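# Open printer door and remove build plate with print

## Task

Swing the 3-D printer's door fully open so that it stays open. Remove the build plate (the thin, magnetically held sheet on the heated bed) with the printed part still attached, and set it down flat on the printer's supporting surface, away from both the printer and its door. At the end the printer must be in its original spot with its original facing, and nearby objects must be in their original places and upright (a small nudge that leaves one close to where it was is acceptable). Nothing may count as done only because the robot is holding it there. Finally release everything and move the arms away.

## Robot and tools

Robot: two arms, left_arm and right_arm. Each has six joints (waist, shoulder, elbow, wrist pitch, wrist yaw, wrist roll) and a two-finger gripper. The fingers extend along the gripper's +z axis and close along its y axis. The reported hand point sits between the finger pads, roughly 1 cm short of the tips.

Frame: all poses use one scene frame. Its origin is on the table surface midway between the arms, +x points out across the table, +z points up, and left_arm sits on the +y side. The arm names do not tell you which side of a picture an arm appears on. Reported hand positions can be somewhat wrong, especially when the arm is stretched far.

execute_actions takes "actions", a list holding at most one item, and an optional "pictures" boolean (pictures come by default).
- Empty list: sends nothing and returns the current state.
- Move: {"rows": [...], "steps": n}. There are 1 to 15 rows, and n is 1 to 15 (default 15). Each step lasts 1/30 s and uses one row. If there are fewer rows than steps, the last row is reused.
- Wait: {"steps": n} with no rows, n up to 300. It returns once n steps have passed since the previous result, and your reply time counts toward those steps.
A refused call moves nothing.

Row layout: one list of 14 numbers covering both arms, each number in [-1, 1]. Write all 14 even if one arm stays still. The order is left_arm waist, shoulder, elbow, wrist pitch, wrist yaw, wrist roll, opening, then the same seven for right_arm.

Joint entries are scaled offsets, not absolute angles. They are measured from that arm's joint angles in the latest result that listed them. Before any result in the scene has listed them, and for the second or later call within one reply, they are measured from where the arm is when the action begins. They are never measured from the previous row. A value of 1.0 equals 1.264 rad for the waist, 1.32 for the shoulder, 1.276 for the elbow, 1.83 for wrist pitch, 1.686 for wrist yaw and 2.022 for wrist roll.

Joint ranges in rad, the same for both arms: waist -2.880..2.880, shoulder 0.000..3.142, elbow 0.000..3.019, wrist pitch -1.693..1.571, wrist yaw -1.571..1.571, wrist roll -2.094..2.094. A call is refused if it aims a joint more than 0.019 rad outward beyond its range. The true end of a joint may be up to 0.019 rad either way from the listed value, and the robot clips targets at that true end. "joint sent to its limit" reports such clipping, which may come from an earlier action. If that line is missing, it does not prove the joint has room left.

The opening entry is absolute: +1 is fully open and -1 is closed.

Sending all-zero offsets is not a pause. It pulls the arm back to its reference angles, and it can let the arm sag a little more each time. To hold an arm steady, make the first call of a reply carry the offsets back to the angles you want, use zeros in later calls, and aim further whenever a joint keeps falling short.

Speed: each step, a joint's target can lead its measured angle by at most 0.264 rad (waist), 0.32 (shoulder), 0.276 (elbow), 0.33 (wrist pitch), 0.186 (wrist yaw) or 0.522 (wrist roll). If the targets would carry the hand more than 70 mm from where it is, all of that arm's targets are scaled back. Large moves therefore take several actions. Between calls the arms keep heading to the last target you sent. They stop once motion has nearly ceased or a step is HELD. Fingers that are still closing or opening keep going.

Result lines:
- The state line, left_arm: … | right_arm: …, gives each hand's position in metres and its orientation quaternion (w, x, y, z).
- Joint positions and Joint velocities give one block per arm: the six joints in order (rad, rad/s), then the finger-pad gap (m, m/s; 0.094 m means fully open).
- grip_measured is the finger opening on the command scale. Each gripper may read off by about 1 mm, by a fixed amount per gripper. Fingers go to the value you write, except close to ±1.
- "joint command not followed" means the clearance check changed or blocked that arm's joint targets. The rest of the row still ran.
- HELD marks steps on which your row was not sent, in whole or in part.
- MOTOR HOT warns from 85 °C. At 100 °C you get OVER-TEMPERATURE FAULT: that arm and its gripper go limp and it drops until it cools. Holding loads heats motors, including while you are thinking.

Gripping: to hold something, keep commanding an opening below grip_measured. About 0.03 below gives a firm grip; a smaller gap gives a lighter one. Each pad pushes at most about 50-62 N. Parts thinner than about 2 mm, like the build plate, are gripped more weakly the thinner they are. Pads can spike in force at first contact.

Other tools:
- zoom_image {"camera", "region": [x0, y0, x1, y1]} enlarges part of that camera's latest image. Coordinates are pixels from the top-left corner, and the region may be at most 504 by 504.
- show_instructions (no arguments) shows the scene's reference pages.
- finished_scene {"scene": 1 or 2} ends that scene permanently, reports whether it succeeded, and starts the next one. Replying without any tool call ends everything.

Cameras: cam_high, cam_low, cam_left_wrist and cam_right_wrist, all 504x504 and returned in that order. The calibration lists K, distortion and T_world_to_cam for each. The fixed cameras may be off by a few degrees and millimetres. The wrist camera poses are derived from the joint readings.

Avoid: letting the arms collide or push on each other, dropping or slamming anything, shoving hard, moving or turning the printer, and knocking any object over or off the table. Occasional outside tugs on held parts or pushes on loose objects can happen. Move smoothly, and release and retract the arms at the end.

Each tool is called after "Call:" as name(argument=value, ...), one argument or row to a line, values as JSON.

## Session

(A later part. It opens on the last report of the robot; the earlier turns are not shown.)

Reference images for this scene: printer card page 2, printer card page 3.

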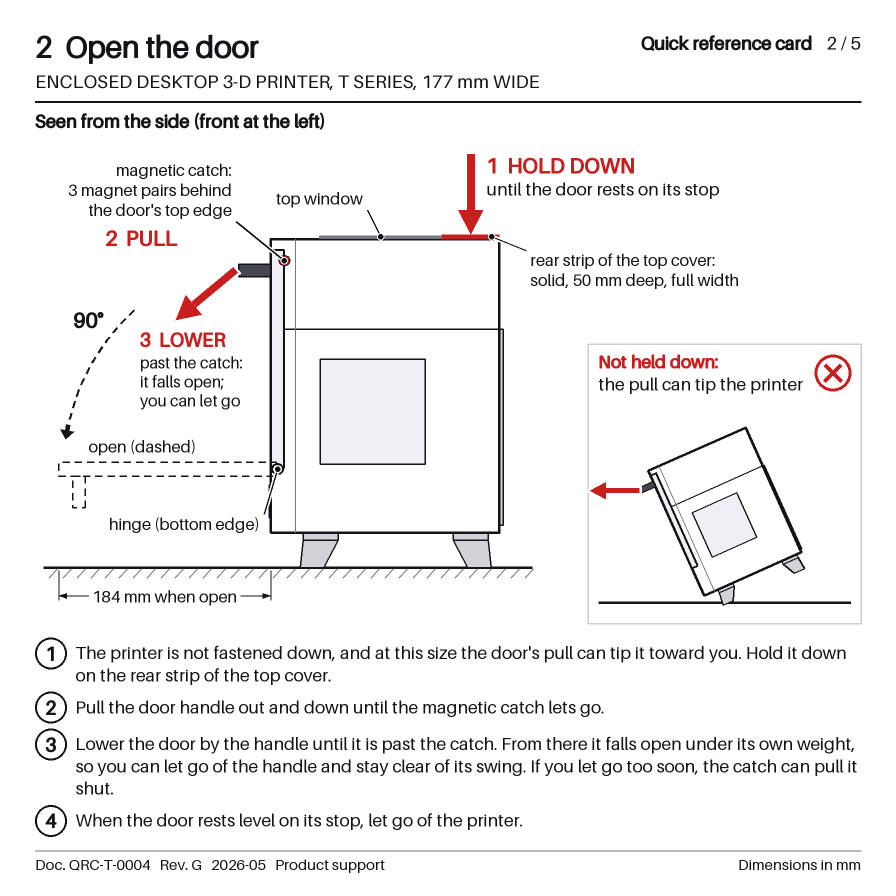

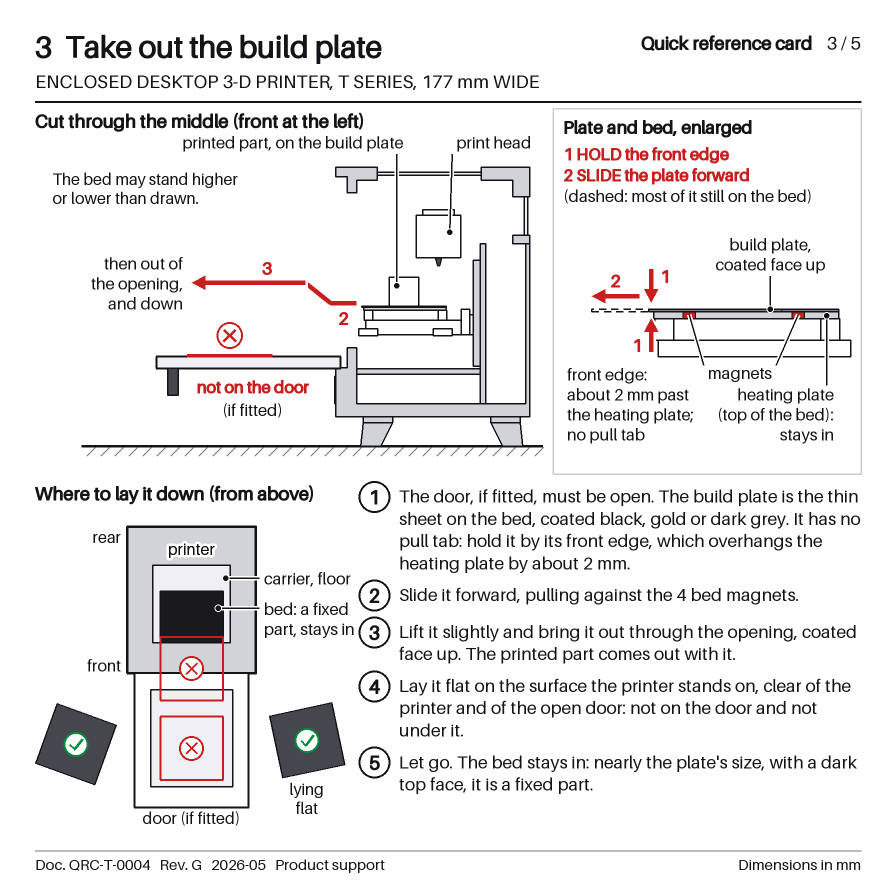

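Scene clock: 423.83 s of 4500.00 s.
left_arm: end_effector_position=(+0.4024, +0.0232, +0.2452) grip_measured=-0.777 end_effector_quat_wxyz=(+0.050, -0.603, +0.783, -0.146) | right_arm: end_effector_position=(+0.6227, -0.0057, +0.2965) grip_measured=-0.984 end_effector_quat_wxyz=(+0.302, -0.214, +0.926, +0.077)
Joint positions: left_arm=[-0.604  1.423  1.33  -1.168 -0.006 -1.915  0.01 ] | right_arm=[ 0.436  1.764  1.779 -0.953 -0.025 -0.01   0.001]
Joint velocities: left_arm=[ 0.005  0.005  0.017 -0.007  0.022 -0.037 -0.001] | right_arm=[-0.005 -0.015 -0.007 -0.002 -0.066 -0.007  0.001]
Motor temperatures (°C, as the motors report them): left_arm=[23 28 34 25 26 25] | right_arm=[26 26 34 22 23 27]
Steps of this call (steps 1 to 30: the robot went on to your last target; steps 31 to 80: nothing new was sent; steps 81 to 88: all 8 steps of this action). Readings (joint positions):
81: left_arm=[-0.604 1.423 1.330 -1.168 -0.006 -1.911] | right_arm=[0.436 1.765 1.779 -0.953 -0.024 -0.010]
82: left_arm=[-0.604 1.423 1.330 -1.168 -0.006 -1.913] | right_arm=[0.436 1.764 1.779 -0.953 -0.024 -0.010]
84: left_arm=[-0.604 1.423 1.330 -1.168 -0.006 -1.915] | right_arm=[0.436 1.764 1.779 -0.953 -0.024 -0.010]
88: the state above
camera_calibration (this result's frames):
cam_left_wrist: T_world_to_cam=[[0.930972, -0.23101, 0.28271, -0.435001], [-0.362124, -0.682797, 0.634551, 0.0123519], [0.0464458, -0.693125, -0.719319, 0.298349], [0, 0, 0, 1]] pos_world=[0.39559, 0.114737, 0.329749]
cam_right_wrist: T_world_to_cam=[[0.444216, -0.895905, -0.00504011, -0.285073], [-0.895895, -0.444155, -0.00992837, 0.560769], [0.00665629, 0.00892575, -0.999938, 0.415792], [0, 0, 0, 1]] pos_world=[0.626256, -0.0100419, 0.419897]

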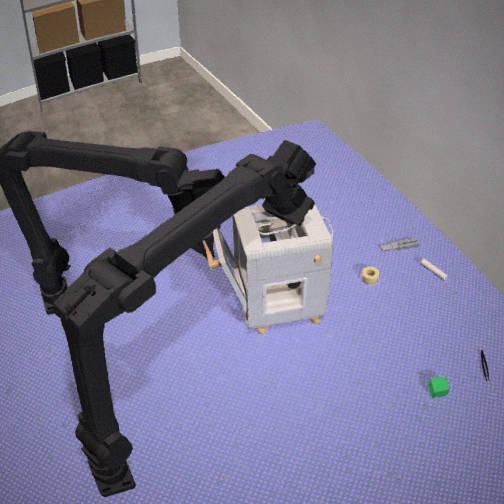

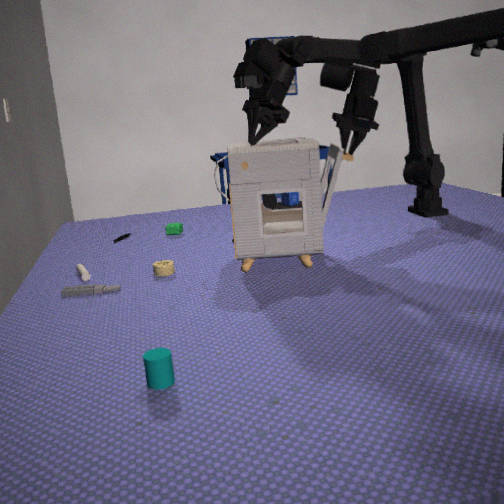

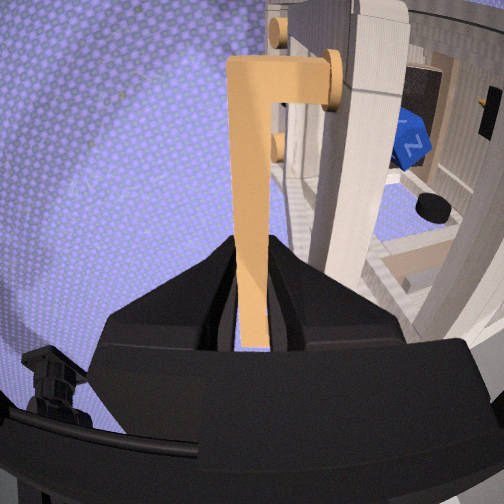

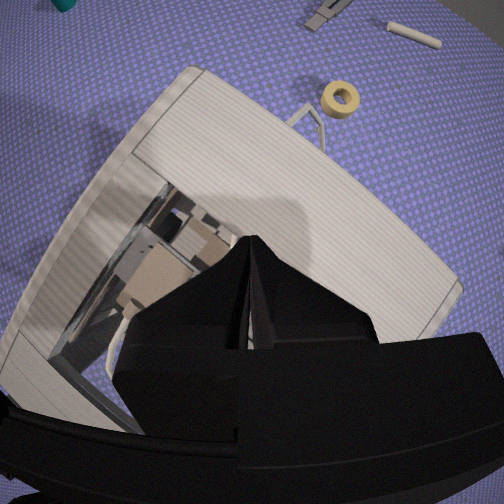

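Call:
execute_actions(
  actions=[
    {"rows":[[-0.002,-0.014,-0.014,0.015,0,0.001,-0.79,0,0.03,0,0,0,0,-1],[-0.003,-0.023,-0.028,0.026,0,0.002,-0.79,0,0.03,0,0,0,0,-1],[-0.004,-0.033,-0.042,0.037,0,0.003,-0.79,0,0.03,0,0,0,0,-1],[-0.006,-0.042,-0.056,0.048,0,0.004,-0.79,0,0.03,0,0,0,0,-1],[-0.007,-0.051,-0.07,0.059,0,0.005,-0.79,0,0.03,0,0,0,0,-1],[-0.008,-0.06,-0.084,0.07,0,0.006,-0.79,0,0.03,0,0,0,0,-1],[-0.01,-0.07,-0.098,0.081,0,0.007,-0.79,0,0.03,0,0,0,0,-1],[-0.011,-0.079,-0.112,0.092,0,0.008,-0.79,0,0.03,0,0,0,0,-1],[-0.012,-0.088,-0.126,0.103,0,0.009,-0.79,0,0.03,0,0,0,0,-1],[-0.014,-0.097,-0.14,0.114,0,0.01,-0.79,0,0.03,0,0,0,0,-1],[-0.015,-0.107,-0.154,0.125,0,0.011,-0.79,0,0.03,0,0,0,0,-1],[-0.016,-0.116,-0.168,0.136,0,0.012,-0.79,0,0.03,0,0,0,0,-1],[-0.018,-0.125,-0.182,0.147,0,0.013,-0.79,0,0.03,0,0,0,0,-1],[-0.019,-0.134,-0.196,0.158,0,0.014,-0.79,0,0.03,0,0,0,0,-1],[-0.02,-0.143,-0.211,0.17,0,0.015,-0.79,0,0.03,0,0,0,0,-1]],"steps":15},
  ],
  pictures=false,
)

Call:
execute_actions(
  actions=[
    {"steps":12},
  ],
)

Scene clock: 472.43 s of 4500.00 s.
left_arm: end_effector_position=(+0.3790, +0.0290, +0.2306) grip_measured=-0.777 end_effector_quat_wxyz=(+0.076, -0.585, +0.773, -0.233) | right_arm: end_effector_position=(+0.6226, -0.0056, +0.2965) grip_measured=-0.984 end_effector_quat_wxyz=(+0.302, -0.214, +0.926, +0.078)
Joint positions: left_arm=[-0.622  1.266  1.094 -0.905 -0.007 -1.916  0.01 ] | right_arm=[ 0.436  1.764  1.779 -0.953 -0.026 -0.01   0.001]
Joint velocities: left_arm=[-0.063 -0.347 -0.501  0.628 -0.066 -0.007 -0.   ] | right_arm=[ 0.005 -0.005  0.002 -0.027  0.022 -0.022 -0.001]
Motor temperatures (°C, as the motors report them): left_arm=[23 28 34 25 26 25] | right_arm=[26 26 33 22 23 27]
Steps of this call (steps 1 to 15: the robot went on to your last target; steps 16 to 90: nothing new was sent; then 45.10 s passed at rest; steps 91 to 105: all 15 steps of this action). Readings (joint positions):
91: left_arm=[-0.604 1.422 1.328 -1.163 -0.006 -1.916] | right_arm=[0.436 1.764 1.779 -0.953 -0.025 -0.010]
92: left_arm=[-0.604 1.417 1.322 -1.152 -0.007 -1.917] | right_arm=[0.436 1.764 1.779 -0.953 -0.026 -0.010]
94: left_arm=[-0.604 1.398 1.295 -1.123 -0.007 -1.917] | right_arm=[0.436 1.764 1.779 -0.953 -0.026 -0.010]
98: left_arm=[-0.611 1.348 1.221 -1.046 -0.006 -1.917] | right_arm=[0.436 1.764 1.779 -0.953 -0.026 -0.010]
105: the state above

Scene clock: 472.83 s of 4500.00 s.
left_arm: end_effector_position=(+0.3755, +0.0301, +0.2279) grip_measured=-0.777 end_effector_quat_wxyz=(+0.080, -0.581, +0.772, -0.245) | right_arm: end_effector_position=(+0.6226, -0.0055, +0.2965) grip_measured=-0.984 end_effector_quat_wxyz=(+0.302, -0.214, +0.926, +0.078)
Joint positions: left_arm=[-0.625  1.244  1.06  -0.866 -0.008 -1.913  0.01 ] | right_arm=[ 0.436  1.764  1.779 -0.953 -0.026 -0.01   0.001]
Joint velocities: left_arm=[-0.005  0.015 -0.002  0.012 -0.066  0.037  0.001] | right_arm=[ 0.005 -0.005  0.007 -0.007 -0.007 -0.037  0.   ]
Motor temperatures (°C, as the motors report them): left_arm=[23 28 34 25 26 25] | right_arm=[26 26 33 22 23 27]
Steps of this call (steps 1 to 12: the robot went on to your last target). Readings (joint positions):
1: left_arm=[-0.624 1.255 1.078 -0.888 -0.007 -1.916] | right_arm=[0.436 1.764 1.779 -0.953 -0.026 -0.010]
2: left_arm=[-0.625 1.248 1.067 -0.877 -0.007 -1.915] | right_arm=[0.436 1.764 1.779 -0.953 -0.026 -0.010]
4: left_arm=[-0.625 1.244 1.060 -0.867 -0.007 -1.914] | right_arm=[0.436 1.764 1.779 -0.953 -0.026 -0.010]
8: left_arm=[-0.625 1.244 1.060 -0.866 -0.008 -1.913] | right_arm=[0.436 1.764 1.779 -0.953 -0.026 -0.010]
12: the state above
camera_calibration (this result's frames):
cam_left_wrist: T_world_to_cam=[[0.860602, -0.205983, 0.465764, -0.41948], [-0.487752, -0.59645, 0.637452, 0.0622458], [0.146501, -0.775769, -0.613775, 0.232734], [0, 0, 0, 1]] pos_world=[0.35727, 0.131269, 0.298546]
cam_right_wrist: T_world_to_cam=[[0.445022, -0.895498, -0.00626986, -0.284946], [-0.895499, -0.444953, -0.00995883, 0.560529], [0.00612832, 0.0100466, -0.999931, 0.416128], [0, 0, 0, 1]] pos_world=[0.62621, -0.00994022, 0.419895]

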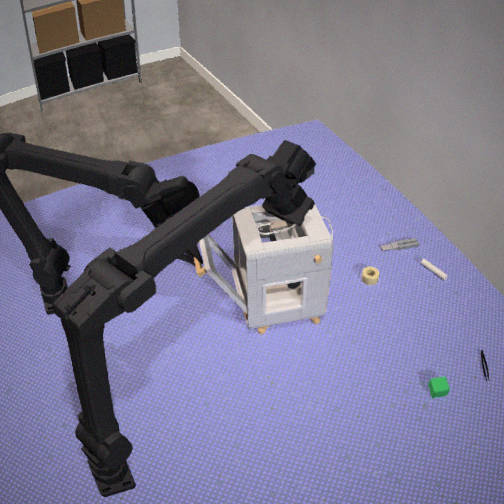

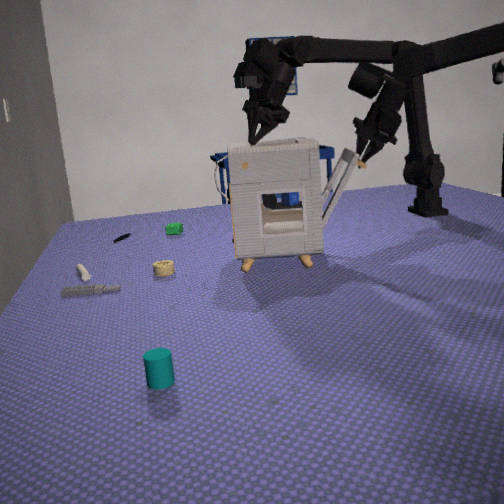

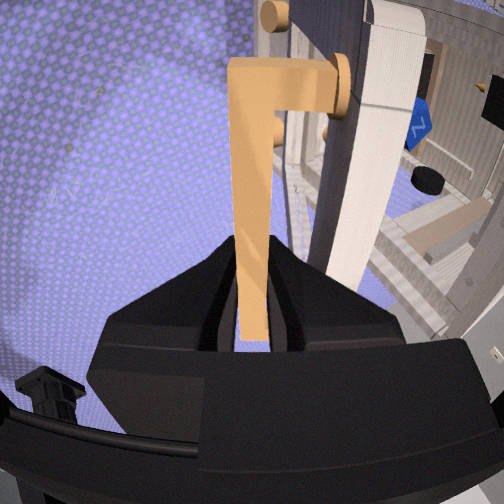

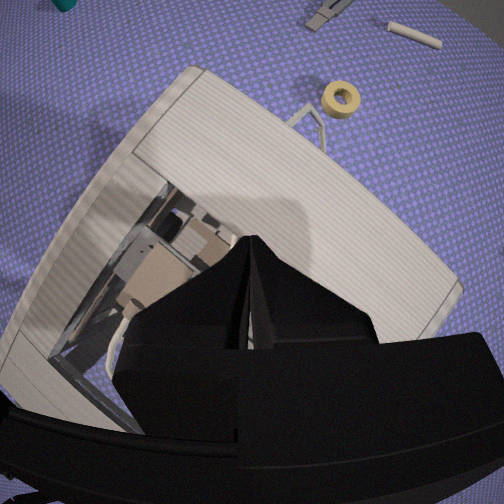

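Call:
execute_actions(
  actions=[
    {"rows":[[-0.002,-0.014,-0.014,0.017,0,0.01,-0.79,0,0.03,0,0,0,0,-1],[-0.003,-0.023,-0.028,0.029,0,0.012,-0.79,0,0.03,0,0,0,0,-1],[-0.004,-0.031,-0.041,0.041,0,0.014,-0.79,0,0.03,0,0,0,0,-1],[-0.006,-0.04,-0.055,0.053,0,0.016,-0.79,0,0.03,0,0,0,0,-1],[-0.007,-0.048,-0.069,0.065,0,0.018,-0.79,0,0.03,0,0,0,0,-1],[-0.008,-0.056,-0.082,0.077,0,0.02,-0.79,0,0.03,0,0,0,0,-1],[-0.01,-0.064,-0.096,0.089,0,0.022,-0.79,0,0.03,0,0,0,0,-1],[-0.011,-0.072,-0.11,0.101,0,0.024,-0.79,0,0.03,0,0,0,0,-1],[-0.012,-0.08,-0.124,0.113,0,0.026,-0.79,0,0.03,0,0,0,0,-1],[-0.014,-0.088,-0.137,0.125,0,0.028,-0.79,0,0.03,0,0,0,0,-1],[-0.015,-0.095,-0.151,0.137,0,0.03,-0.79,0,0.03,0,0,0,0,-1],[-0.016,-0.102,-0.165,0.149,0,0.032,-0.79,0,0.03,0,0,0,0,-1],[-0.018,-0.109,-0.179,0.161,0,0.035,-0.79,0,0.03,0,0,0,0,-1],[-0.019,-0.116,-0.192,0.173,0,0.038,-0.79,0,0.03,0,0,0,0,-1],[-0.02,-0.123,-0.206,0.186,0,0.04,-0.79,0,0.03,0,0,0,0,-1]],"steps":15},
  ],
  pictures=false,
)

Call:
execute_actions(
  actions=[
    {"steps":10},
  ],
  pictures=false,
)

Scene clock: 491.27 s of 4500.00 s.
left_arm: end_effector_position=(+0.3535, +0.0367, +0.2070) grip_measured=-0.777 end_effector_quat_wxyz=(+0.109, -0.546, +0.763, -0.329) | right_arm: end_effector_position=(+0.6224, -0.0053, +0.2965) grip_measured=-0.984 end_effector_quat_wxyz=(+0.301, -0.214, +0.926, +0.079)
Joint positions: left_arm=[-0.643  1.109  0.827 -0.581 -0.009 -1.881  0.01 ] | right_arm=[ 0.436  1.764  1.779 -0.953 -0.028 -0.01   0.001]
Joint velocities: left_arm=[-0.034 -0.278 -0.51   0.667 -0.051  0.125  0.   ] | right_arm=[-0.005 -0.015 -0.002  0.007  0.007 -0.081  0.001]
Motor temperatures (°C, as the motors report them): left_arm=[23 28 34 25 26 25] | right_arm=[26 26 33 22 23 27]
Steps of this call (steps 1 to 30: the robot went on to your last target; steps 31 to 90: nothing new was sent; then 14.93 s passed at rest; steps 91 to 105: all 15 steps of this action). Readings (joint positions):
91: left_arm=[-0.625 1.243 1.058 -0.862 -0.008 -1.913] | right_arm=[0.436 1.764 1.779 -0.953 -0.026 -0.010]
92: left_arm=[-0.625 1.238 1.052 -0.852 -0.009 -1.913] | right_arm=[0.436 1.764 1.779 -0.953 -0.027 -0.010]
94: left_arm=[-0.627 1.221 1.025 -0.820 -0.009 -1.911] | right_arm=[0.436 1.764 1.779 -0.953 -0.027 -0.010]
98: left_arm=[-0.634 1.177 0.951 -0.734 -0.009 -1.903] | right_arm=[0.436 1.764 1.779 -0.953 -0.027 -0.010]
105: the state above

Scene clock: 491.60 s of 4500.00 s.
left_arm: end_effector_position=(+0.3508, +0.0386, +0.2038) grip_measured=-0.777 end_effector_quat_wxyz=(+0.116, -0.539, +0.762, -0.340) | right_arm: end_effector_position=(+0.6223, -0.0050, +0.2965) grip_measured=-0.984 end_effector_quat_wxyz=(+0.301, -0.214, +0.926, +0.079)
Joint positions: left_arm=[-0.644  1.091  0.795 -0.539 -0.011 -1.87   0.01 ] | right_arm=[ 0.436  1.764  1.779 -0.953 -0.028 -0.01   0.001]
Joint velocities: left_arm=[-0.005  0.005  0.012 -0.002 -0.007  0.022 -0.   ] | right_arm=[ 0.005 -0.005 -0.012 -0.002 -0.051  0.007 -0.   ]
Motor temperatures (°C, as the motors report them): left_arm=[23 28 34 25 26 25] | right_arm=[26 26 33 22 23 27]
Steps of this call (steps 1 to 10: the robot went on to your last target). Readings (joint positions):
1: left_arm=[-0.643 1.100 0.812 -0.562 -0.009 -1.878] | right_arm=[0.436 1.764 1.779 -0.953 -0.028 -0.010]
2: left_arm=[-0.644 1.095 0.802 -0.551 -0.009 -1.875] | right_arm=[0.436 1.764 1.779 -0.953 -0.028 -0.010]
4: left_arm=[-0.644 1.091 0.795 -0.541 -0.011 -1.872] | right_arm=[0.436 1.764 1.779 -0.953 -0.028 -0.010]
8: left_arm=[-0.644 1.091 0.795 -0.539 -0.011 -1.870] | right_arm=[0.436 1.764 1.779 -0.953 -0.028 -0.010]
10: the state above

Call:
execute_actions(
  actions=[
    {"rows":[[-0.002,-0.012,-0.013,0.019,0,0.01,-0.79,0,0.03,0,0,0,0,-1],[-0.004,-0.018,-0.026,0.033,0,0.012,-0.79,0,0.03,0,0,0,0,-1],[-0.005,-0.024,-0.039,0.047,0,0.014,-0.79,0,0.03,0,0,0,0,-1],[-0.007,-0.03,-0.052,0.061,0,0.016,-0.79,0,0.03,0,0,0,0,-1],[-0.008,-0.035,-0.065,0.075,0,0.018,-0.79,0,0.03,0,0,0,0,-1],[-0.01,-0.04,-0.078,0.089,0,0.02,-0.79,0,0.03,0,0,0,0,-1],[-0.011,-0.045,-0.091,0.103,0,0.022,-0.79,0,0.03,0,0,0,0,-1],[-0.013,-0.05,-0.104,0.117,0,0.024,-0.79,0,0.03,0,0,0,0,-1],[-0.014,-0.054,-0.117,0.131,0,0.026,-0.79,0,0.03,0,0,0,0,-1],[-0.016,-0.058,-0.13,0.145,0,0.028,-0.79,0,0.03,0,0,0,0,-1],[-0.017,-0.062,-0.143,0.159,0,0.03,-0.79,0,0.03,0,0,0,0,-1],[-0.019,-0.065,-0.156,0.173,0,0.032,-0.79,0,0.03,0,0,0,0,-1],[-0.02,-0.068,-0.169,0.187,0,0.035,-0.79,0,0.03,0,0,0,0,-1],[-0.022,-0.07,-0.182,0.201,0,0.038,-0.79,0,0.03,0,0,0,0,-1],[-0.023,-0.072,-0.195,0.214,0,0.04,-0.79,0,0.03,0,0,0,0,-1]],"steps":15},
  ],
  pictures=false,
)

Call:
execute_actions(
  actions=[
    {"steps":10},
  ],
)

Scene clock: 506.43 s of 4500.00 s.
left_arm: end_effector_position=(+0.3326, +0.0429, +0.1775) grip_measured=-0.777 end_effector_quat_wxyz=(+0.147, -0.497, +0.745, -0.420) | right_arm: end_effector_position=(+0.6222, -0.0048, +0.2965) grip_measured=-0.984 end_effector_quat_wxyz=(+0.301, -0.215, +0.926, +0.080)
Joint positions: left_arm=[-0.662  1.01   0.574 -0.211 -0.013 -1.832  0.01 ] | right_arm=[ 0.436  1.764  1.779 -0.953 -0.029 -0.01   0.001]
Joint velocities: left_arm=[-0.054 -0.103 -0.452  0.764 -0.007  0.022 -0.001] | right_arm=[-0.005 -0.005  0.002 -0.017 -0.066 -0.066 -0.001]
Motor temperatures (°C, as the motors report them): left_arm=[23 28 34 25 26 25] | right_arm=[26 26 33 22 23 27]
Steps of this call (steps 1 to 30: the robot went on to your last target; steps 31 to 90: nothing new was sent; then 11.33 s passed at rest; steps 91 to 105: all 15 steps of this action). Readings (joint positions):
91: left_arm=[-0.644 1.090 0.792 -0.536 -0.012 -1.870] | right_arm=[0.436 1.764 1.779 -0.953 -0.029 -0.010]
92: left_arm=[-0.644 1.087 0.786 -0.525 -0.012 -1.870] | right_arm=[0.436 1.764 1.779 -0.953 -0.029 -0.010]
94: left_arm=[-0.646 1.074 0.760 -0.488 -0.012 -1.868] | right_arm=[0.436 1.764 1.779 -0.953 -0.029 -0.010]
98: left_arm=[-0.652 1.045 0.690 -0.391 -0.012 -1.857] | right_arm=[0.436 1.764 1.779 -0.953 -0.029 -0.010]
105: the state above

Scene clock: 506.77 s of 4500.00 s.
left_arm: end_effector_position=(+0.3305, +0.0437, +0.1737) grip_measured=-0.777 end_effector_quat_wxyz=(+0.153, -0.489, +0.743, -0.430) | right_arm: end_effector_position=(+0.6222, -0.0048, +0.2965) grip_measured=-0.984 end_effector_quat_wxyz=(+0.301, -0.215, +0.926, +0.080)
Joint positions: left_arm=[-0.664  1.005  0.545 -0.162 -0.014 -1.822  0.01 ] | right_arm=[ 0.436  1.764  1.779 -0.953 -0.029 -0.01   0.001]
Joint velocities: left_arm=[ 0.005  0.005  0.012 -0.007  0.066  0.022 -0.   ] | right_arm=[-0.005 -0.024 -0.007 -0.022 -0.051 -0.11  -0.   ]
Motor temperatures (°C, as the motors report them): left_arm=[23 28 34 25 26 25] | right_arm=[26 26 33 22 23 27]
Steps of this call (steps 1 to 10: the robot went on to your last target). Readings (joint positions):
1: left_arm=[-0.663 1.008 0.561 -0.190 -0.013 -1.828] | right_arm=[0.436 1.764 1.779 -0.953 -0.029 -0.010]
2: left_arm=[-0.664 1.006 0.551 -0.177 -0.013 -1.826] | right_arm=[0.436 1.764 1.779 -0.953 -0.029 -0.010]
4: left_arm=[-0.664 1.005 0.545 -0.165 -0.014 -1.823] | right_arm=[0.436 1.764 1.779 -0.953 -0.029 -0.010]
8: left_arm=[-0.664 1.005 0.545 -0.162 -0.014 -1.822] | right_arm=[0.436 1.764 1.779 -0.953 -0.029 -0.010]
10: the state above
camera_calibration (this result's frames):
cam_left_wrist: T_world_to_cam=[[0.59971, -0.152804, 0.785493, -0.324363], [-0.760586, -0.41393, 0.500171, 0.188932], [0.248711, -0.897392, -0.364458, 0.144907], [0, 0, 0, 1]] pos_world=[0.302183, 0.158679, 0.213099]
cam_right_wrist: T_world_to_cam=[[0.446972, -0.894506, -0.00872926, -0.284638], [-0.894534, -0.446888, -0.010023, 0.559948], [0.00506467, 0.0122886, -0.999912, 0.416802], [0, 0, 0, 1]] pos_world=[0.626006, -0.00949823, 0.419893]

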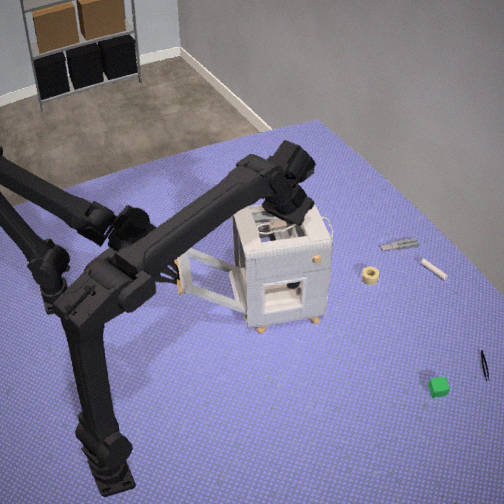

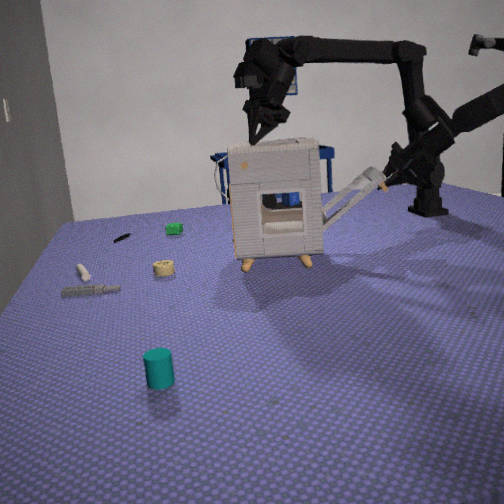

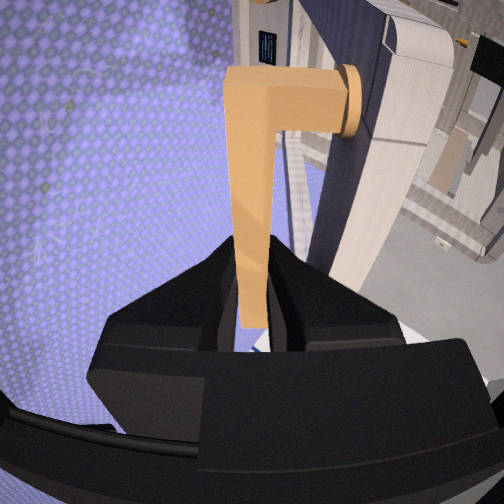

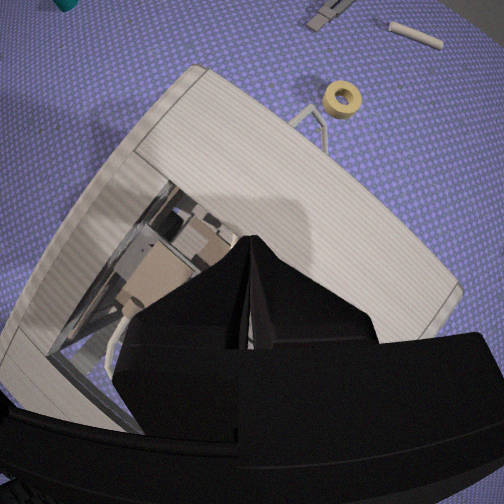

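Call:
execute_actions(
  actions=[
    {"rows":[[-0.002,0.004,-0.012,0.022,0,0.012,-0.79,0,0.03,0,0,0,0,-1],[-0.003,0.008,-0.024,0.04,0,0.015,-0.79,0,0.03,0,0,0,0,-1],[-0.004,0.011,-0.036,0.058,0,0.018,-0.79,0,0.03,0,0,0,0,-1],[-0.005,0.013,-0.048,0.076,0,0.021,-0.79,0,0.03,0,0,0,0,-1],[-0.006,0.015,-0.06,0.094,0,0.024,-0.79,0,0.03,0,0,0,0,-1],[-0.007,0.017,-0.072,0.112,0,0.027,-0.79,0,0.03,0,0,0,0,-1],[-0.008,0.02,-0.084,0.13,0,0.03,-0.79,0,0.03,0,0,0,0,-1],[-0.009,0.023,-0.096,0.149,0,0.033,-0.79,0,0.03,0,0,0,0,-1],[-0.01,0.026,-0.108,0.168,0,0.036,-0.79,0,0.03,0,0,0,0,-1],[-0.011,0.03,-0.12,0.187,0,0.039,-0.79,0,0.03,0,0,0,0,-1],[-0.012,0.034,-0.132,0.206,0,0.042,-0.79,0,0.03,0,0,0,0,-1],[-0.013,0.039,-0.144,0.225,0,0.045,-0.79,0,0.03,0,0,0,0,-1],[-0.014,0.044,-0.156,0.244,0,0.047,-0.79,0,0.03,0,0,0,0,-1],[-0.014,0.049,-0.168,0.263,0,0.049,-0.79,0,0.03,0,0,0,0,-1],[-0.014,0.054,-0.179,0.283,0,0.05,-0.79,0,0.03,0,0,0,0,-1]],"steps":15},
  ],
  pictures=false,
)

Call:
execute_actions(
  actions=[
    {"steps":10},
  ],
  pictures=false,
)

Scene clock: 520.57 s of 4500.00 s.
left_arm: end_effector_position=(+0.3172, +0.0473, +0.1410) grip_measured=-0.777 end_effector_quat_wxyz=(+0.191, -0.439, +0.720, -0.503) | right_arm: end_effector_position=(+0.6222, -0.0047, +0.2965) grip_measured=-0.984 end_effector_quat_wxyz=(+0.301, -0.215, +0.926, +0.080)
Joint positions: left_arm=[-0.678  1.049  0.342  0.272 -0.015 -1.763  0.01 ] | right_arm=[ 0.436  1.764  1.779 -0.953 -0.03  -0.01   0.001]
Joint velocities: left_arm=[-0.015  0.278 -0.369  1.077 -0.051  0.139  0.001] | right_arm=[ 0.005 -0.015  0.017 -0.002 -0.066  0.007  0.   ]
Motor temperatures (°C, as the motors report them): left_arm=[23 28 34 25 26 25] | right_arm=[26 26 33 22 23 27]
Steps of this call (steps 1 to 30: the robot went on to your last target; steps 31 to 90: nothing new was sent; then 10.30 s passed at rest; steps 91 to 105: all 15 steps of this action). Readings (joint positions):
91: left_arm=[-0.664 1.005 0.543 -0.158 -0.015 -1.822] | right_arm=[0.436 1.764 1.779 -0.953 -0.029 -0.010]
92: left_arm=[-0.664 1.005 0.537 -0.145 -0.015 -1.821] | right_arm=[0.436 1.764 1.779 -0.953 -0.030 -0.010]
94: left_arm=[-0.667 1.003 0.512 -0.101 -0.015 -1.816] | right_arm=[0.436 1.764 1.779 -0.953 -0.030 -0.010]
98: left_arm=[-0.672 1.006 0.447 0.026 -0.015 -1.798] | right_arm=[0.436 1.764 1.779 -0.953 -0.030 -0.010]
105: the state above

Scene clock: 520.90 s of 4500.00 s.
left_arm: end_effector_position=(+0.3160, +0.0482, +0.1364) grip_measured=-0.777 end_effector_quat_wxyz=(+0.197, -0.430, +0.717, -0.512) | right_arm: end_effector_position=(+0.6222, -0.0047, +0.2965) grip_measured=-0.984 end_effector_quat_wxyz=(+0.301, -0.215, +0.926, +0.080)
Joint positions: left_arm=[-0.678  1.069  0.318  0.341 -0.015 -1.75   0.01 ] | right_arm=[ 0.436  1.764  1.779 -0.953 -0.03  -0.01   0.001]
Joint velocities: left_arm=[-0.005 -0.005  0.017 -0.007  0.051  0.037 -0.   ] | right_arm=[-0.005 -0.015 -0.012 -0.017  0.007  0.051 -0.001]
Motor temperatures (°C, as the motors report them): left_arm=[23 28 34 25 26 25] | right_arm=[26 26 33 22 23 27]
Steps of this call (steps 1 to 10: the robot went on to your last target). Readings (joint positions):
1: left_arm=[-0.678 1.058 0.331 0.301 -0.015 -1.759] | right_arm=[0.436 1.764 1.779 -0.953 -0.030 -0.010]
2: left_arm=[-0.678 1.064 0.325 0.319 -0.015 -1.755] | right_arm=[0.436 1.764 1.779 -0.953 -0.030 -0.010]
4: left_arm=[-0.678 1.069 0.319 0.336 -0.015 -1.752] | right_arm=[0.436 1.764 1.779 -0.953 -0.030 -0.010]
8: left_arm=[-0.678 1.069 0.318 0.341 -0.015 -1.750] | right_arm=[0.436 1.764 1.779 -0.953 -0.030 -0.010]
10: the state above

Call:
execute_actions(
  actions=[
    {"rows":[[0,0.014,-0.006,0.018,0,0.01,-0.79,0,0.03,0,0,0,0,-1],[0,0.02,-0.011,0.03,0,0.012,-0.79,0,0.03,0,0,0,0,-1],[0,0.026,-0.016,0.042,0,0.014,-0.79,0,0.03,0,0,0,0,-1],[0,0.032,-0.021,0.054,0,0.016,-0.79,0,0.03,0,0,0,0,-1],[0,0.038,-0.026,0.066,0,0.018,-0.79,0,0.03,0,0,0,0,-1],[0,0.045,-0.031,0.078,0,0.02,-0.79,0,0.03,0,0,0,0,-1],[0,0.052,-0.035,0.091,0,0.021,-0.79,0,0.03,0,0,0,0,-1],[0,0.059,-0.039,0.104,0,0.022,-0.79,0,0.03,0,0,0,0,-1],[0,0.066,-0.043,0.117,0,0.023,-0.79,0,0.03,0,0,0,0,-1],[0,0.074,-0.047,0.13,0,0.024,-0.79,0,0.03,0,0,0,0,-1],[0,0.082,-0.051,0.143,0,0.026,-0.79,0,0.03,0,0,0,0,-1],[0,0.09,-0.055,0.156,0,0.028,-0.79,0,0.03,0,0,0,0,-1],[0,0.098,-0.059,0.169,0,0.03,-0.79,0,0.03,0,0,0,0,-1],[0,0.107,-0.063,0.182,0,0.031,-0.79,0,0.03,0,0,0,0,-1],[0,0.116,-0.066,0.196,0,0.032,-0.79,0,0.03,0,0,0,0,-1]],"steps":15},
  ],
  pictures=false,
)

Call:
execute_actions(
  actions=[
    {"steps":10},
  ],
  pictures=false,
)

Call:
execute_actions(
  actions=[
    {"rows":[[0,0.018,-0.004,0.02,0,0.01,-0.79,0,0.03,0,0,0,0,-1],[0,0.029,-0.008,0.034,0,0.012,-0.79,0,0.03,0,0,0,0,-1],[0,0.04,-0.012,0.048,0,0.014,-0.79,0,0.03,0,0,0,0,-1],[0,0.051,-0.015,0.062,0,0.016,-0.79,0,0.03,0,0,0,0,-1],[0,0.063,-0.018,0.076,0,0.018,-0.79,0,0.03,0,0,0,0,-1],[0,0.075,-0.021,0.09,0,0.02,-0.79,0,0.03,0,0,0,0,-1],[0,0.087,-0.024,0.105,0,0.021,-0.79,0,0.03,0,0,0,0,-1],[0,0.099,-0.027,0.12,0,0.022,-0.79,0,0.03,0,0,0,0,-1],[0,0.112,-0.029,0.135,0,0.023,-0.79,0,0.03,0,0,0,0,-1],[0,0.125,-0.031,0.15,0,0.024,-0.79,0,0.03,0,0,0,0,-1],[0,0.138,-0.033,0.165,0,0.026,-0.79,0,0.03,0,0,0,0,-1],[0,0.151,-0.035,0.18,0,0.028,-0.79,0,0.03,0,0,0,0,-1],[0,0.165,-0.037,0.195,0,0.03,-0.79,0,0.03,0,0,0,0,-1],[0,0.179,-0.039,0.21,0,0.031,-0.79,0,0.03,0,0,0,0,-1],[0,0.193,-0.041,0.225,0,0.032,-0.79,0,0.03,0,0,0,0,-1]],"steps":15},
  ],
  pictures=false,
)

Call:
execute_actions(
  actions=[
    {"steps":10},
  ],
)

Scene clock: 548.13 s of 4500.00 s.
left_arm: end_effector_position=(+0.3130, +0.0507, +0.1199) grip_measured=-0.777 end_effector_quat_wxyz=(+0.221, -0.404, +0.701, -0.544) | right_arm: end_effector_position=(+0.6221, -0.0045, +0.2962) grip_measured=-0.984 end_effector_quat_wxyz=(+0.301, -0.215, +0.926, +0.080)
Joint positions: left_arm=[-0.678  1.191  0.24   0.635 -0.015 -1.713  0.01 ] | right_arm=[ 0.436  1.765  1.779 -0.953 -0.031 -0.01   0.001]
Joint velocities: left_arm=[ 0.005  0.337 -0.144  0.706 -0.022  0.081 -0.   ] | right_arm=[-0.005 -0.015  0.002 -0.007 -0.066  0.066 -0.001]
Motor temperatures (°C, as the motors report them): left_arm=[23 28 33 25 26 25] | right_arm=[26 26 33 22 23 27]
Steps of this call (steps 1 to 30: the robot went on to your last target; steps 31 to 90: nothing new was sent; then 23.73 s passed at rest; steps 91 to 105: all 15 steps of this action). Readings (joint positions):
91: left_arm=[-0.678 1.070 0.317 0.345 -0.015 -1.750] | right_arm=[0.436 1.764 1.779 -0.953 -0.030 -0.010]
92: left_arm=[-0.678 1.072 0.315 0.354 -0.015 -1.749] | right_arm=[0.436 1.764 1.779 -0.953 -0.030 -0.010]
94: left_arm=[-0.678 1.083 0.304 0.386 -0.015 -1.746] | right_arm=[0.436 1.764 1.779 -0.953 -0.030 -0.010]
98: left_arm=[-0.678 1.118 0.278 0.472 -0.015 -1.734] | right_arm=[0.436 1.764 1.779 -0.953 -0.031 -0.010]
105: the state above

Scene clock: 548.47 s of 4500.00 s.
left_arm: end_effector_position=(+0.3126, +0.0510, +0.1173) grip_measured=-0.777 end_effector_quat_wxyz=(+0.225, -0.400, +0.699, -0.548) | right_arm: end_effector_position=(+0.6221, -0.0044, +0.2962) grip_measured=-0.984 end_effector_quat_wxyz=(+0.301, -0.215, +0.926, +0.081)
Joint positions: left_arm=[-0.678  1.216  0.23   0.682 -0.015 -1.706  0.01 ] | right_arm=[ 0.436  1.765  1.779 -0.953 -0.032 -0.01   0.001]
Joint velocities: left_arm=[-0.015  0.015 -0.002  0.002  0.11  -0.022  0.001] | right_arm=[-0.024  0.005  0.007 -0.012 -0.022 -0.022 -0.001]
Motor temperatures (°C, as the motors report them): left_arm=[23 28 33 25 26 25] | right_arm=[26 26 33 22 23 27]
Steps of this call (steps 1 to 10: the robot went on to your last target). Readings (joint positions):
1: left_arm=[-0.678 1.201 0.236 0.654 -0.015 -1.710] | right_arm=[0.436 1.765 1.779 -0.953 -0.031 -0.010]
2: left_arm=[-0.678 1.209 0.233 0.667 -0.015 -1.709] | right_arm=[0.436 1.765 1.779 -0.953 -0.031 -0.010]
4: left_arm=[-0.678 1.216 0.231 0.679 -0.015 -1.707] | right_arm=[0.436 1.765 1.779 -0.953 -0.032 -0.010]
8: left_arm=[-0.678 1.216 0.230 0.682 -0.015 -1.706] | right_arm=[0.436 1.765 1.779 -0.953 -0.032 -0.010]
10: the state above

Scene clock: 548.97 s of 4500.00 s.
left_arm: end_effector_position=(+0.3107, +0.0526, +0.0998) grip_measured=-0.777 end_effector_quat_wxyz=(+0.248, -0.375, +0.684, -0.575) | right_arm: end_effector_position=(+0.6221, -0.0043, +0.2960) grip_measured=-0.984 end_effector_quat_wxyz=(+0.301, -0.215, +0.926, +0.081)
Joint positions: left_arm=[-0.678  1.427  0.182  1.027 -0.015 -1.669  0.01 ] | right_arm=[ 0.436  1.765  1.779 -0.953 -0.032 -0.01   0.001]
Joint velocities: left_arm=[-0.015  0.542 -0.071  0.813 -0.022  0.095  0.001] | right_arm=[ 0.015 -0.005 -0.002  0.002  0.066 -0.037  0.001]
Motor temperatures (°C, as the motors report them): left_arm=[23 28 33 25 26 25] | right_arm=[26 26 33 22 23 27]
Steps of this call (steps 1 to 15: all 15 steps of this action). Readings (joint positions):
1: left_arm=[-0.678 1.217 0.229 0.686 -0.015 -1.706] | right_arm=[0.436 1.765 1.779 -0.953 -0.032 -0.010]
2: left_arm=[-0.678 1.221 0.227 0.697 -0.015 -1.705] | right_arm=[0.436 1.765 1.779 -0.953 -0.032 -0.010]
4: left_arm=[-0.678 1.243 0.220 0.734 -0.015 -1.700] | right_arm=[0.436 1.765 1.779 -0.953 -0.032 -0.010]
8: left_arm=[-0.678 1.306 0.204 0.837 -0.015 -1.689] | right_arm=[0.436 1.765 1.779 -0.953 -0.032 -0.010]
15: the state above

Scene clock: 549.30 s of 4500.00 s.
left_arm: end_effector_position=(+0.3104, +0.0528, +0.0971) grip_measured=-0.777 end_effector_quat_wxyz=(+0.252, -0.371, +0.682, -0.578) | right_arm: end_effector_position=(+0.6221, -0.0042, +0.2960) grip_measured=-0.984 end_effector_quat_wxyz=(+0.301, -0.215, +0.926, +0.081)
Joint positions: left_arm=[-0.678  1.465  0.177  1.082 -0.015 -1.662  0.01 ] | right_arm=[ 0.436  1.765  1.779 -0.953 -0.033 -0.01   0.001]
Joint velocities: left_arm=[ 0.005  0.005  0.032 -0.002  0.007 -0.007 -0.   ] | right_arm=[ 0.005 -0.024 -0.027  0.012 -0.051 -0.007 -0.001]
Motor temperatures (°C, as the motors report them): left_arm=[23 28 33 25 26 25] | right_arm=[26 26 33 22 23 27]
Steps of this call (steps 1 to 10: the robot went on to your last target). Readings (joint positions):
1: left_arm=[-0.678 1.443 0.180 1.049 -0.015 -1.667] | right_arm=[0.436 1.765 1.779 -0.953 -0.032 -0.010]
2: left_arm=[-0.678 1.456 0.179 1.063 -0.015 -1.665] | right_arm=[0.436 1.765 1.779 -0.953 -0.033 -0.010]
4: left_arm=[-0.678 1.465 0.178 1.077 -0.015 -1.664] | right_arm=[0.436 1.765 1.779 -0.953 -0.033 -0.010]
8: left_arm=[-0.678 1.465 0.177 1.082 -0.015 -1.662] | right_arm=[0.436 1.765 1.779 -0.953 -0.033 -0.010]
10: the state above
camera_calibration (this result's frames):
cam_left_wrist: T_world_to_cam=[[0.219705, -0.0590953, 0.973775, -0.156024], [-0.934994, -0.29762, 0.192894, 0.293599], [0.278415, -0.952854, -0.120642, 0.100092], [0, 0, 0, 1]] pos_world=[0.280926, 0.173533, 0.107374]
cam_right_wrist: T_world_to_cam=[[0.448768, -0.893574, -0.0115181, -0.284344], [-0.893643, -0.448682, -0.00933792, 0.55931], [0.00317617, 0.0144836, -0.99989, 0.417479], [0, 0, 0, 1]] pos_world=[0.626101, -0.00917669, 0.419381]

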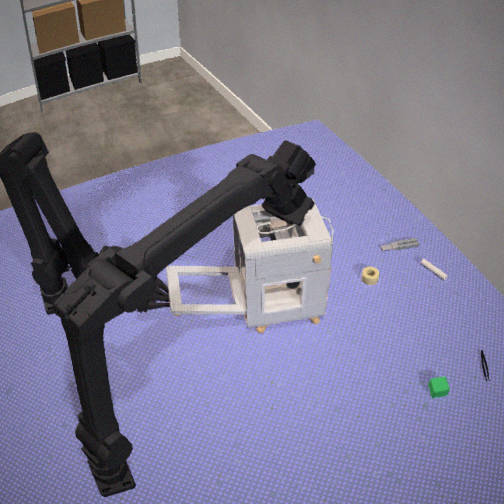

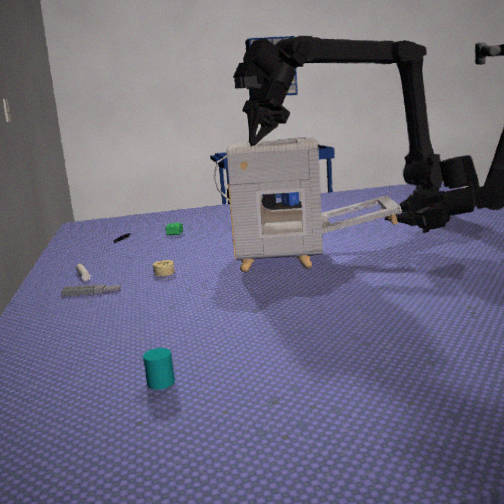

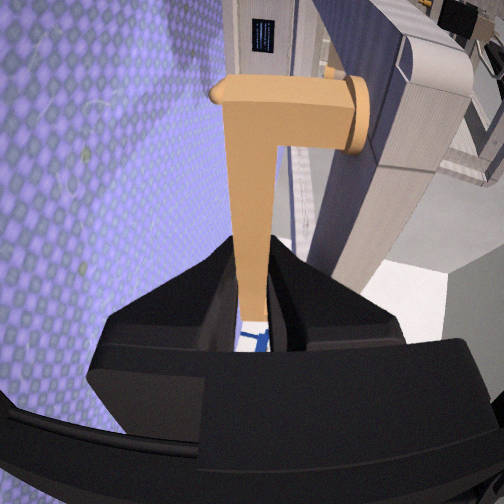

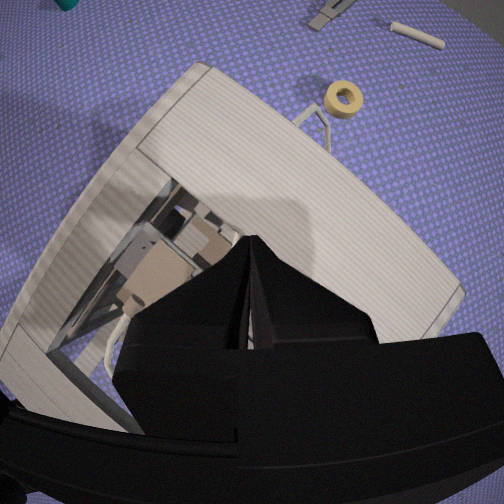

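Call:
execute_actions(
  actions=[
    {"rows":[[0,0.018,0,0.012,0,0.01,-0.77,0,0.03,0,0,0,0,-1],[0,0.029,0,0.02,0,0.012,-0.76,0,0.03,0,0,0,0,-1],[0,0.04,0,0.028,0,0.014,-0.75,0,0.03,0,0,0,0,-1],[0,0.051,0,0.036,0,0.016,-0.74,0,0.03,0,0,0,0,-1],[0,0.062,0,0.044,0,0.018,-0.74,0,0.03,0,0,0,0,-1],[0,0.073,0,0.052,0,0.02,-0.74,0,0.03,0,0,0,0,-1],[0,0.084,0,0.06,0,0.022,-0.74,0,0.03,0,0,0,0,-1],[0,0.095,0,0.068,0,0.024,-0.74,0,0.03,0,0,0,0,-1],[0,0.106,0,0.076,0,0.026,-0.74,0,0.03,0,0,0,0,-1],[0,0.117,0,0.084,0,0.028,-0.74,0,0.03,0,0,0,0,-1],[0,0.128,0,0.092,0,0.03,-0.74,0,0.03,0,0,0,0,-1],[0,0.139,0,0.1,0,0.032,-0.74,0,0.03,0,0,0,0,-1],[0,0.15,0,0.108,0,0.035,-0.74,0,0.03,0,0,0,0,-1],[0,0.16,0,0.116,0,0.038,-0.74,0,0.03,0,0,0,0,-1],[0,0.17,0,0.125,0,0.04,-0.74,0,0.03,0,0,0,0,-1]],"steps":15},
  ],
  pictures=false,
)

Call:
execute_actions(
  actions=[
    {"steps":10},
  ],
)

Scene clock: 564.47 s of 4500.00 s.
left_arm: end_effector_position=(+0.3106, +0.0525, +0.0743) grip_measured=-0.740 end_effector_quat_wxyz=(+0.261, -0.359, +0.685, -0.578) | right_arm: end_effector_position=(+0.6220, -0.0042, +0.2960) grip_measured=-0.984 end_effector_quat_wxyz=(+0.301, -0.215, +0.926, +0.081)
Joint positions: left_arm=[-0.678  1.649  0.175  1.277 -0.015 -1.633  0.012] | right_arm=[ 0.436  1.765  1.779 -0.953 -0.033 -0.01   0.001]
Joint velocities: left_arm=[ 0.005  0.386 -0.032  0.496 -0.081  0.022  0.001] | right_arm=[-0.005  0.005 -0.022 -0.012  0.007 -0.066 -0.   ]
Motor temperatures (°C, as the motors report them): left_arm=[23 28 32 26 26 25] | right_arm=[26 26 33 22 23 27]
Steps of this call (steps 1 to 30: the robot went on to your last target; steps 31 to 90: nothing new was sent; then 11.67 s passed at rest; steps 91 to 105: all 15 steps of this action). Readings (joint positions):
91: left_arm=[-0.678 1.465 0.177 1.083 -0.015 -1.662] | right_arm=[0.436 1.765 1.779 -0.953 -0.033 -0.010]
92: left_arm=[-0.678 1.470 0.177 1.088 -0.015 -1.660] | right_arm=[0.436 1.765 1.779 -0.953 -0.033 -0.010]
94: left_arm=[-0.678 1.491 0.177 1.105 -0.015 -1.656] | right_arm=[0.436 1.765 1.779 -0.953 -0.033 -0.010]
98: left_arm=[-0.678 1.558 0.177 1.158 -0.015 -1.646] | right_arm=[0.436 1.765 1.779 -0.953 -0.033 -0.010]
105: the state above

Scene clock: 564.80 s of 4500.00 s.
left_arm: end_effector_position=(+0.3106, +0.0526, +0.0727) grip_measured=-0.740 end_effector_quat_wxyz=(+0.264, -0.357, +0.683, -0.580) | right_arm: end_effector_position=(+0.6220, -0.0042, +0.2960) grip_measured=-0.984 end_effector_quat_wxyz=(+0.301, -0.215, +0.926, +0.081)
Joint positions: left_arm=[-0.678  1.674  0.174  1.31  -0.015 -1.628  0.012] | right_arm=[ 0.436  1.765  1.779 -0.953 -0.033 -0.01   0.001]
Joint velocities: left_arm=[-0.015 -0.015  0.002 -0.007 -0.022 -0.007 -0.002] | right_arm=[ 0.005 -0.024 -0.007  0.002 -0.051 -0.007  0.   ]
Motor temperatures (°C, as the motors report them): left_arm=[23 28 32 26 26 25] | right_arm=[26 26 33 22 23 27]
Steps of this call (steps 1 to 10: the robot went on to your last target). Readings (joint positions):
1: left_arm=[-0.678 1.660 0.174 1.291 -0.015 -1.631] | right_arm=[0.436 1.765 1.779 -0.953 -0.033 -0.010]
2: left_arm=[-0.678 1.668 0.174 1.301 -0.015 -1.631] | right_arm=[0.436 1.765 1.779 -0.953 -0.033 -0.010]
4: left_arm=[-0.678 1.674 0.174 1.310 -0.015 -1.630] | right_arm=[0.436 1.765 1.779 -0.953 -0.033 -0.010]
8: left_arm=[-0.678 1.674 0.174 1.310 -0.015 -1.628] | right_arm=[0.436 1.765 1.779 -0.953 -0.033 -0.010]
10: the state above
camera_calibration (this result's frames):
cam_left_wrist: T_world_to_cam=[[0.186783, -0.0760412, 0.979454, -0.121632], [-0.942784, -0.294151, 0.156953, 0.303283], [0.276172, -0.952729, -0.126633, 0.0980803], [0, 0, 0, 1]] pos_world=[0.281562, 0.173406, 0.083952]
cam_right_wrist: T_world_to_cam=[[0.448968, -0.89347, -0.0118256, -0.284311], [-0.893543, -0.448881, -0.00934687, 0.55925], [0.00304285, 0.0147631, -0.999886, 0.417563], [0, 0, 0, 1]] pos_world=[0.62609, -0.00915134, 0.419381]

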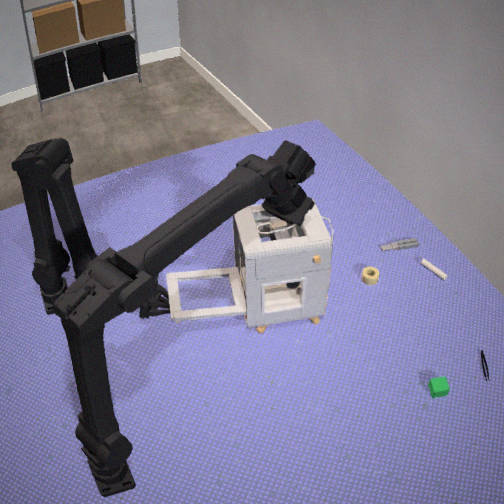

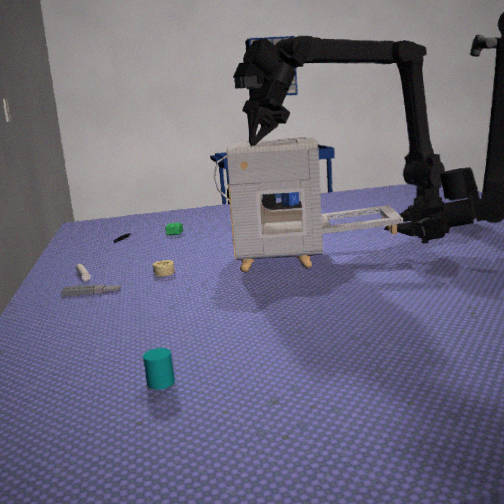

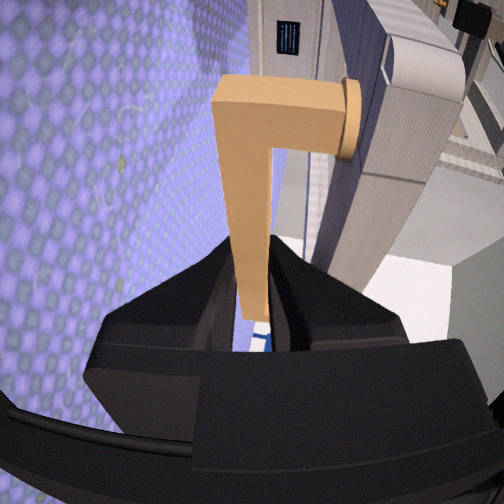

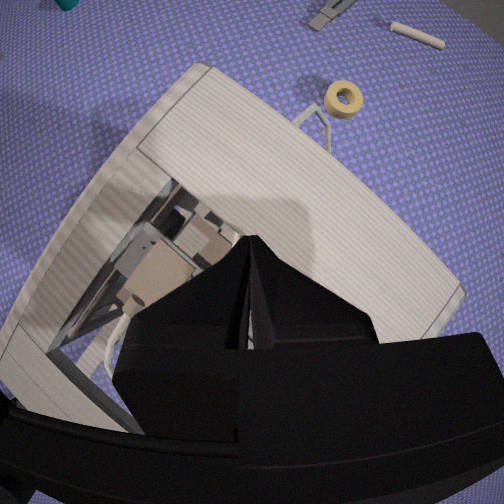

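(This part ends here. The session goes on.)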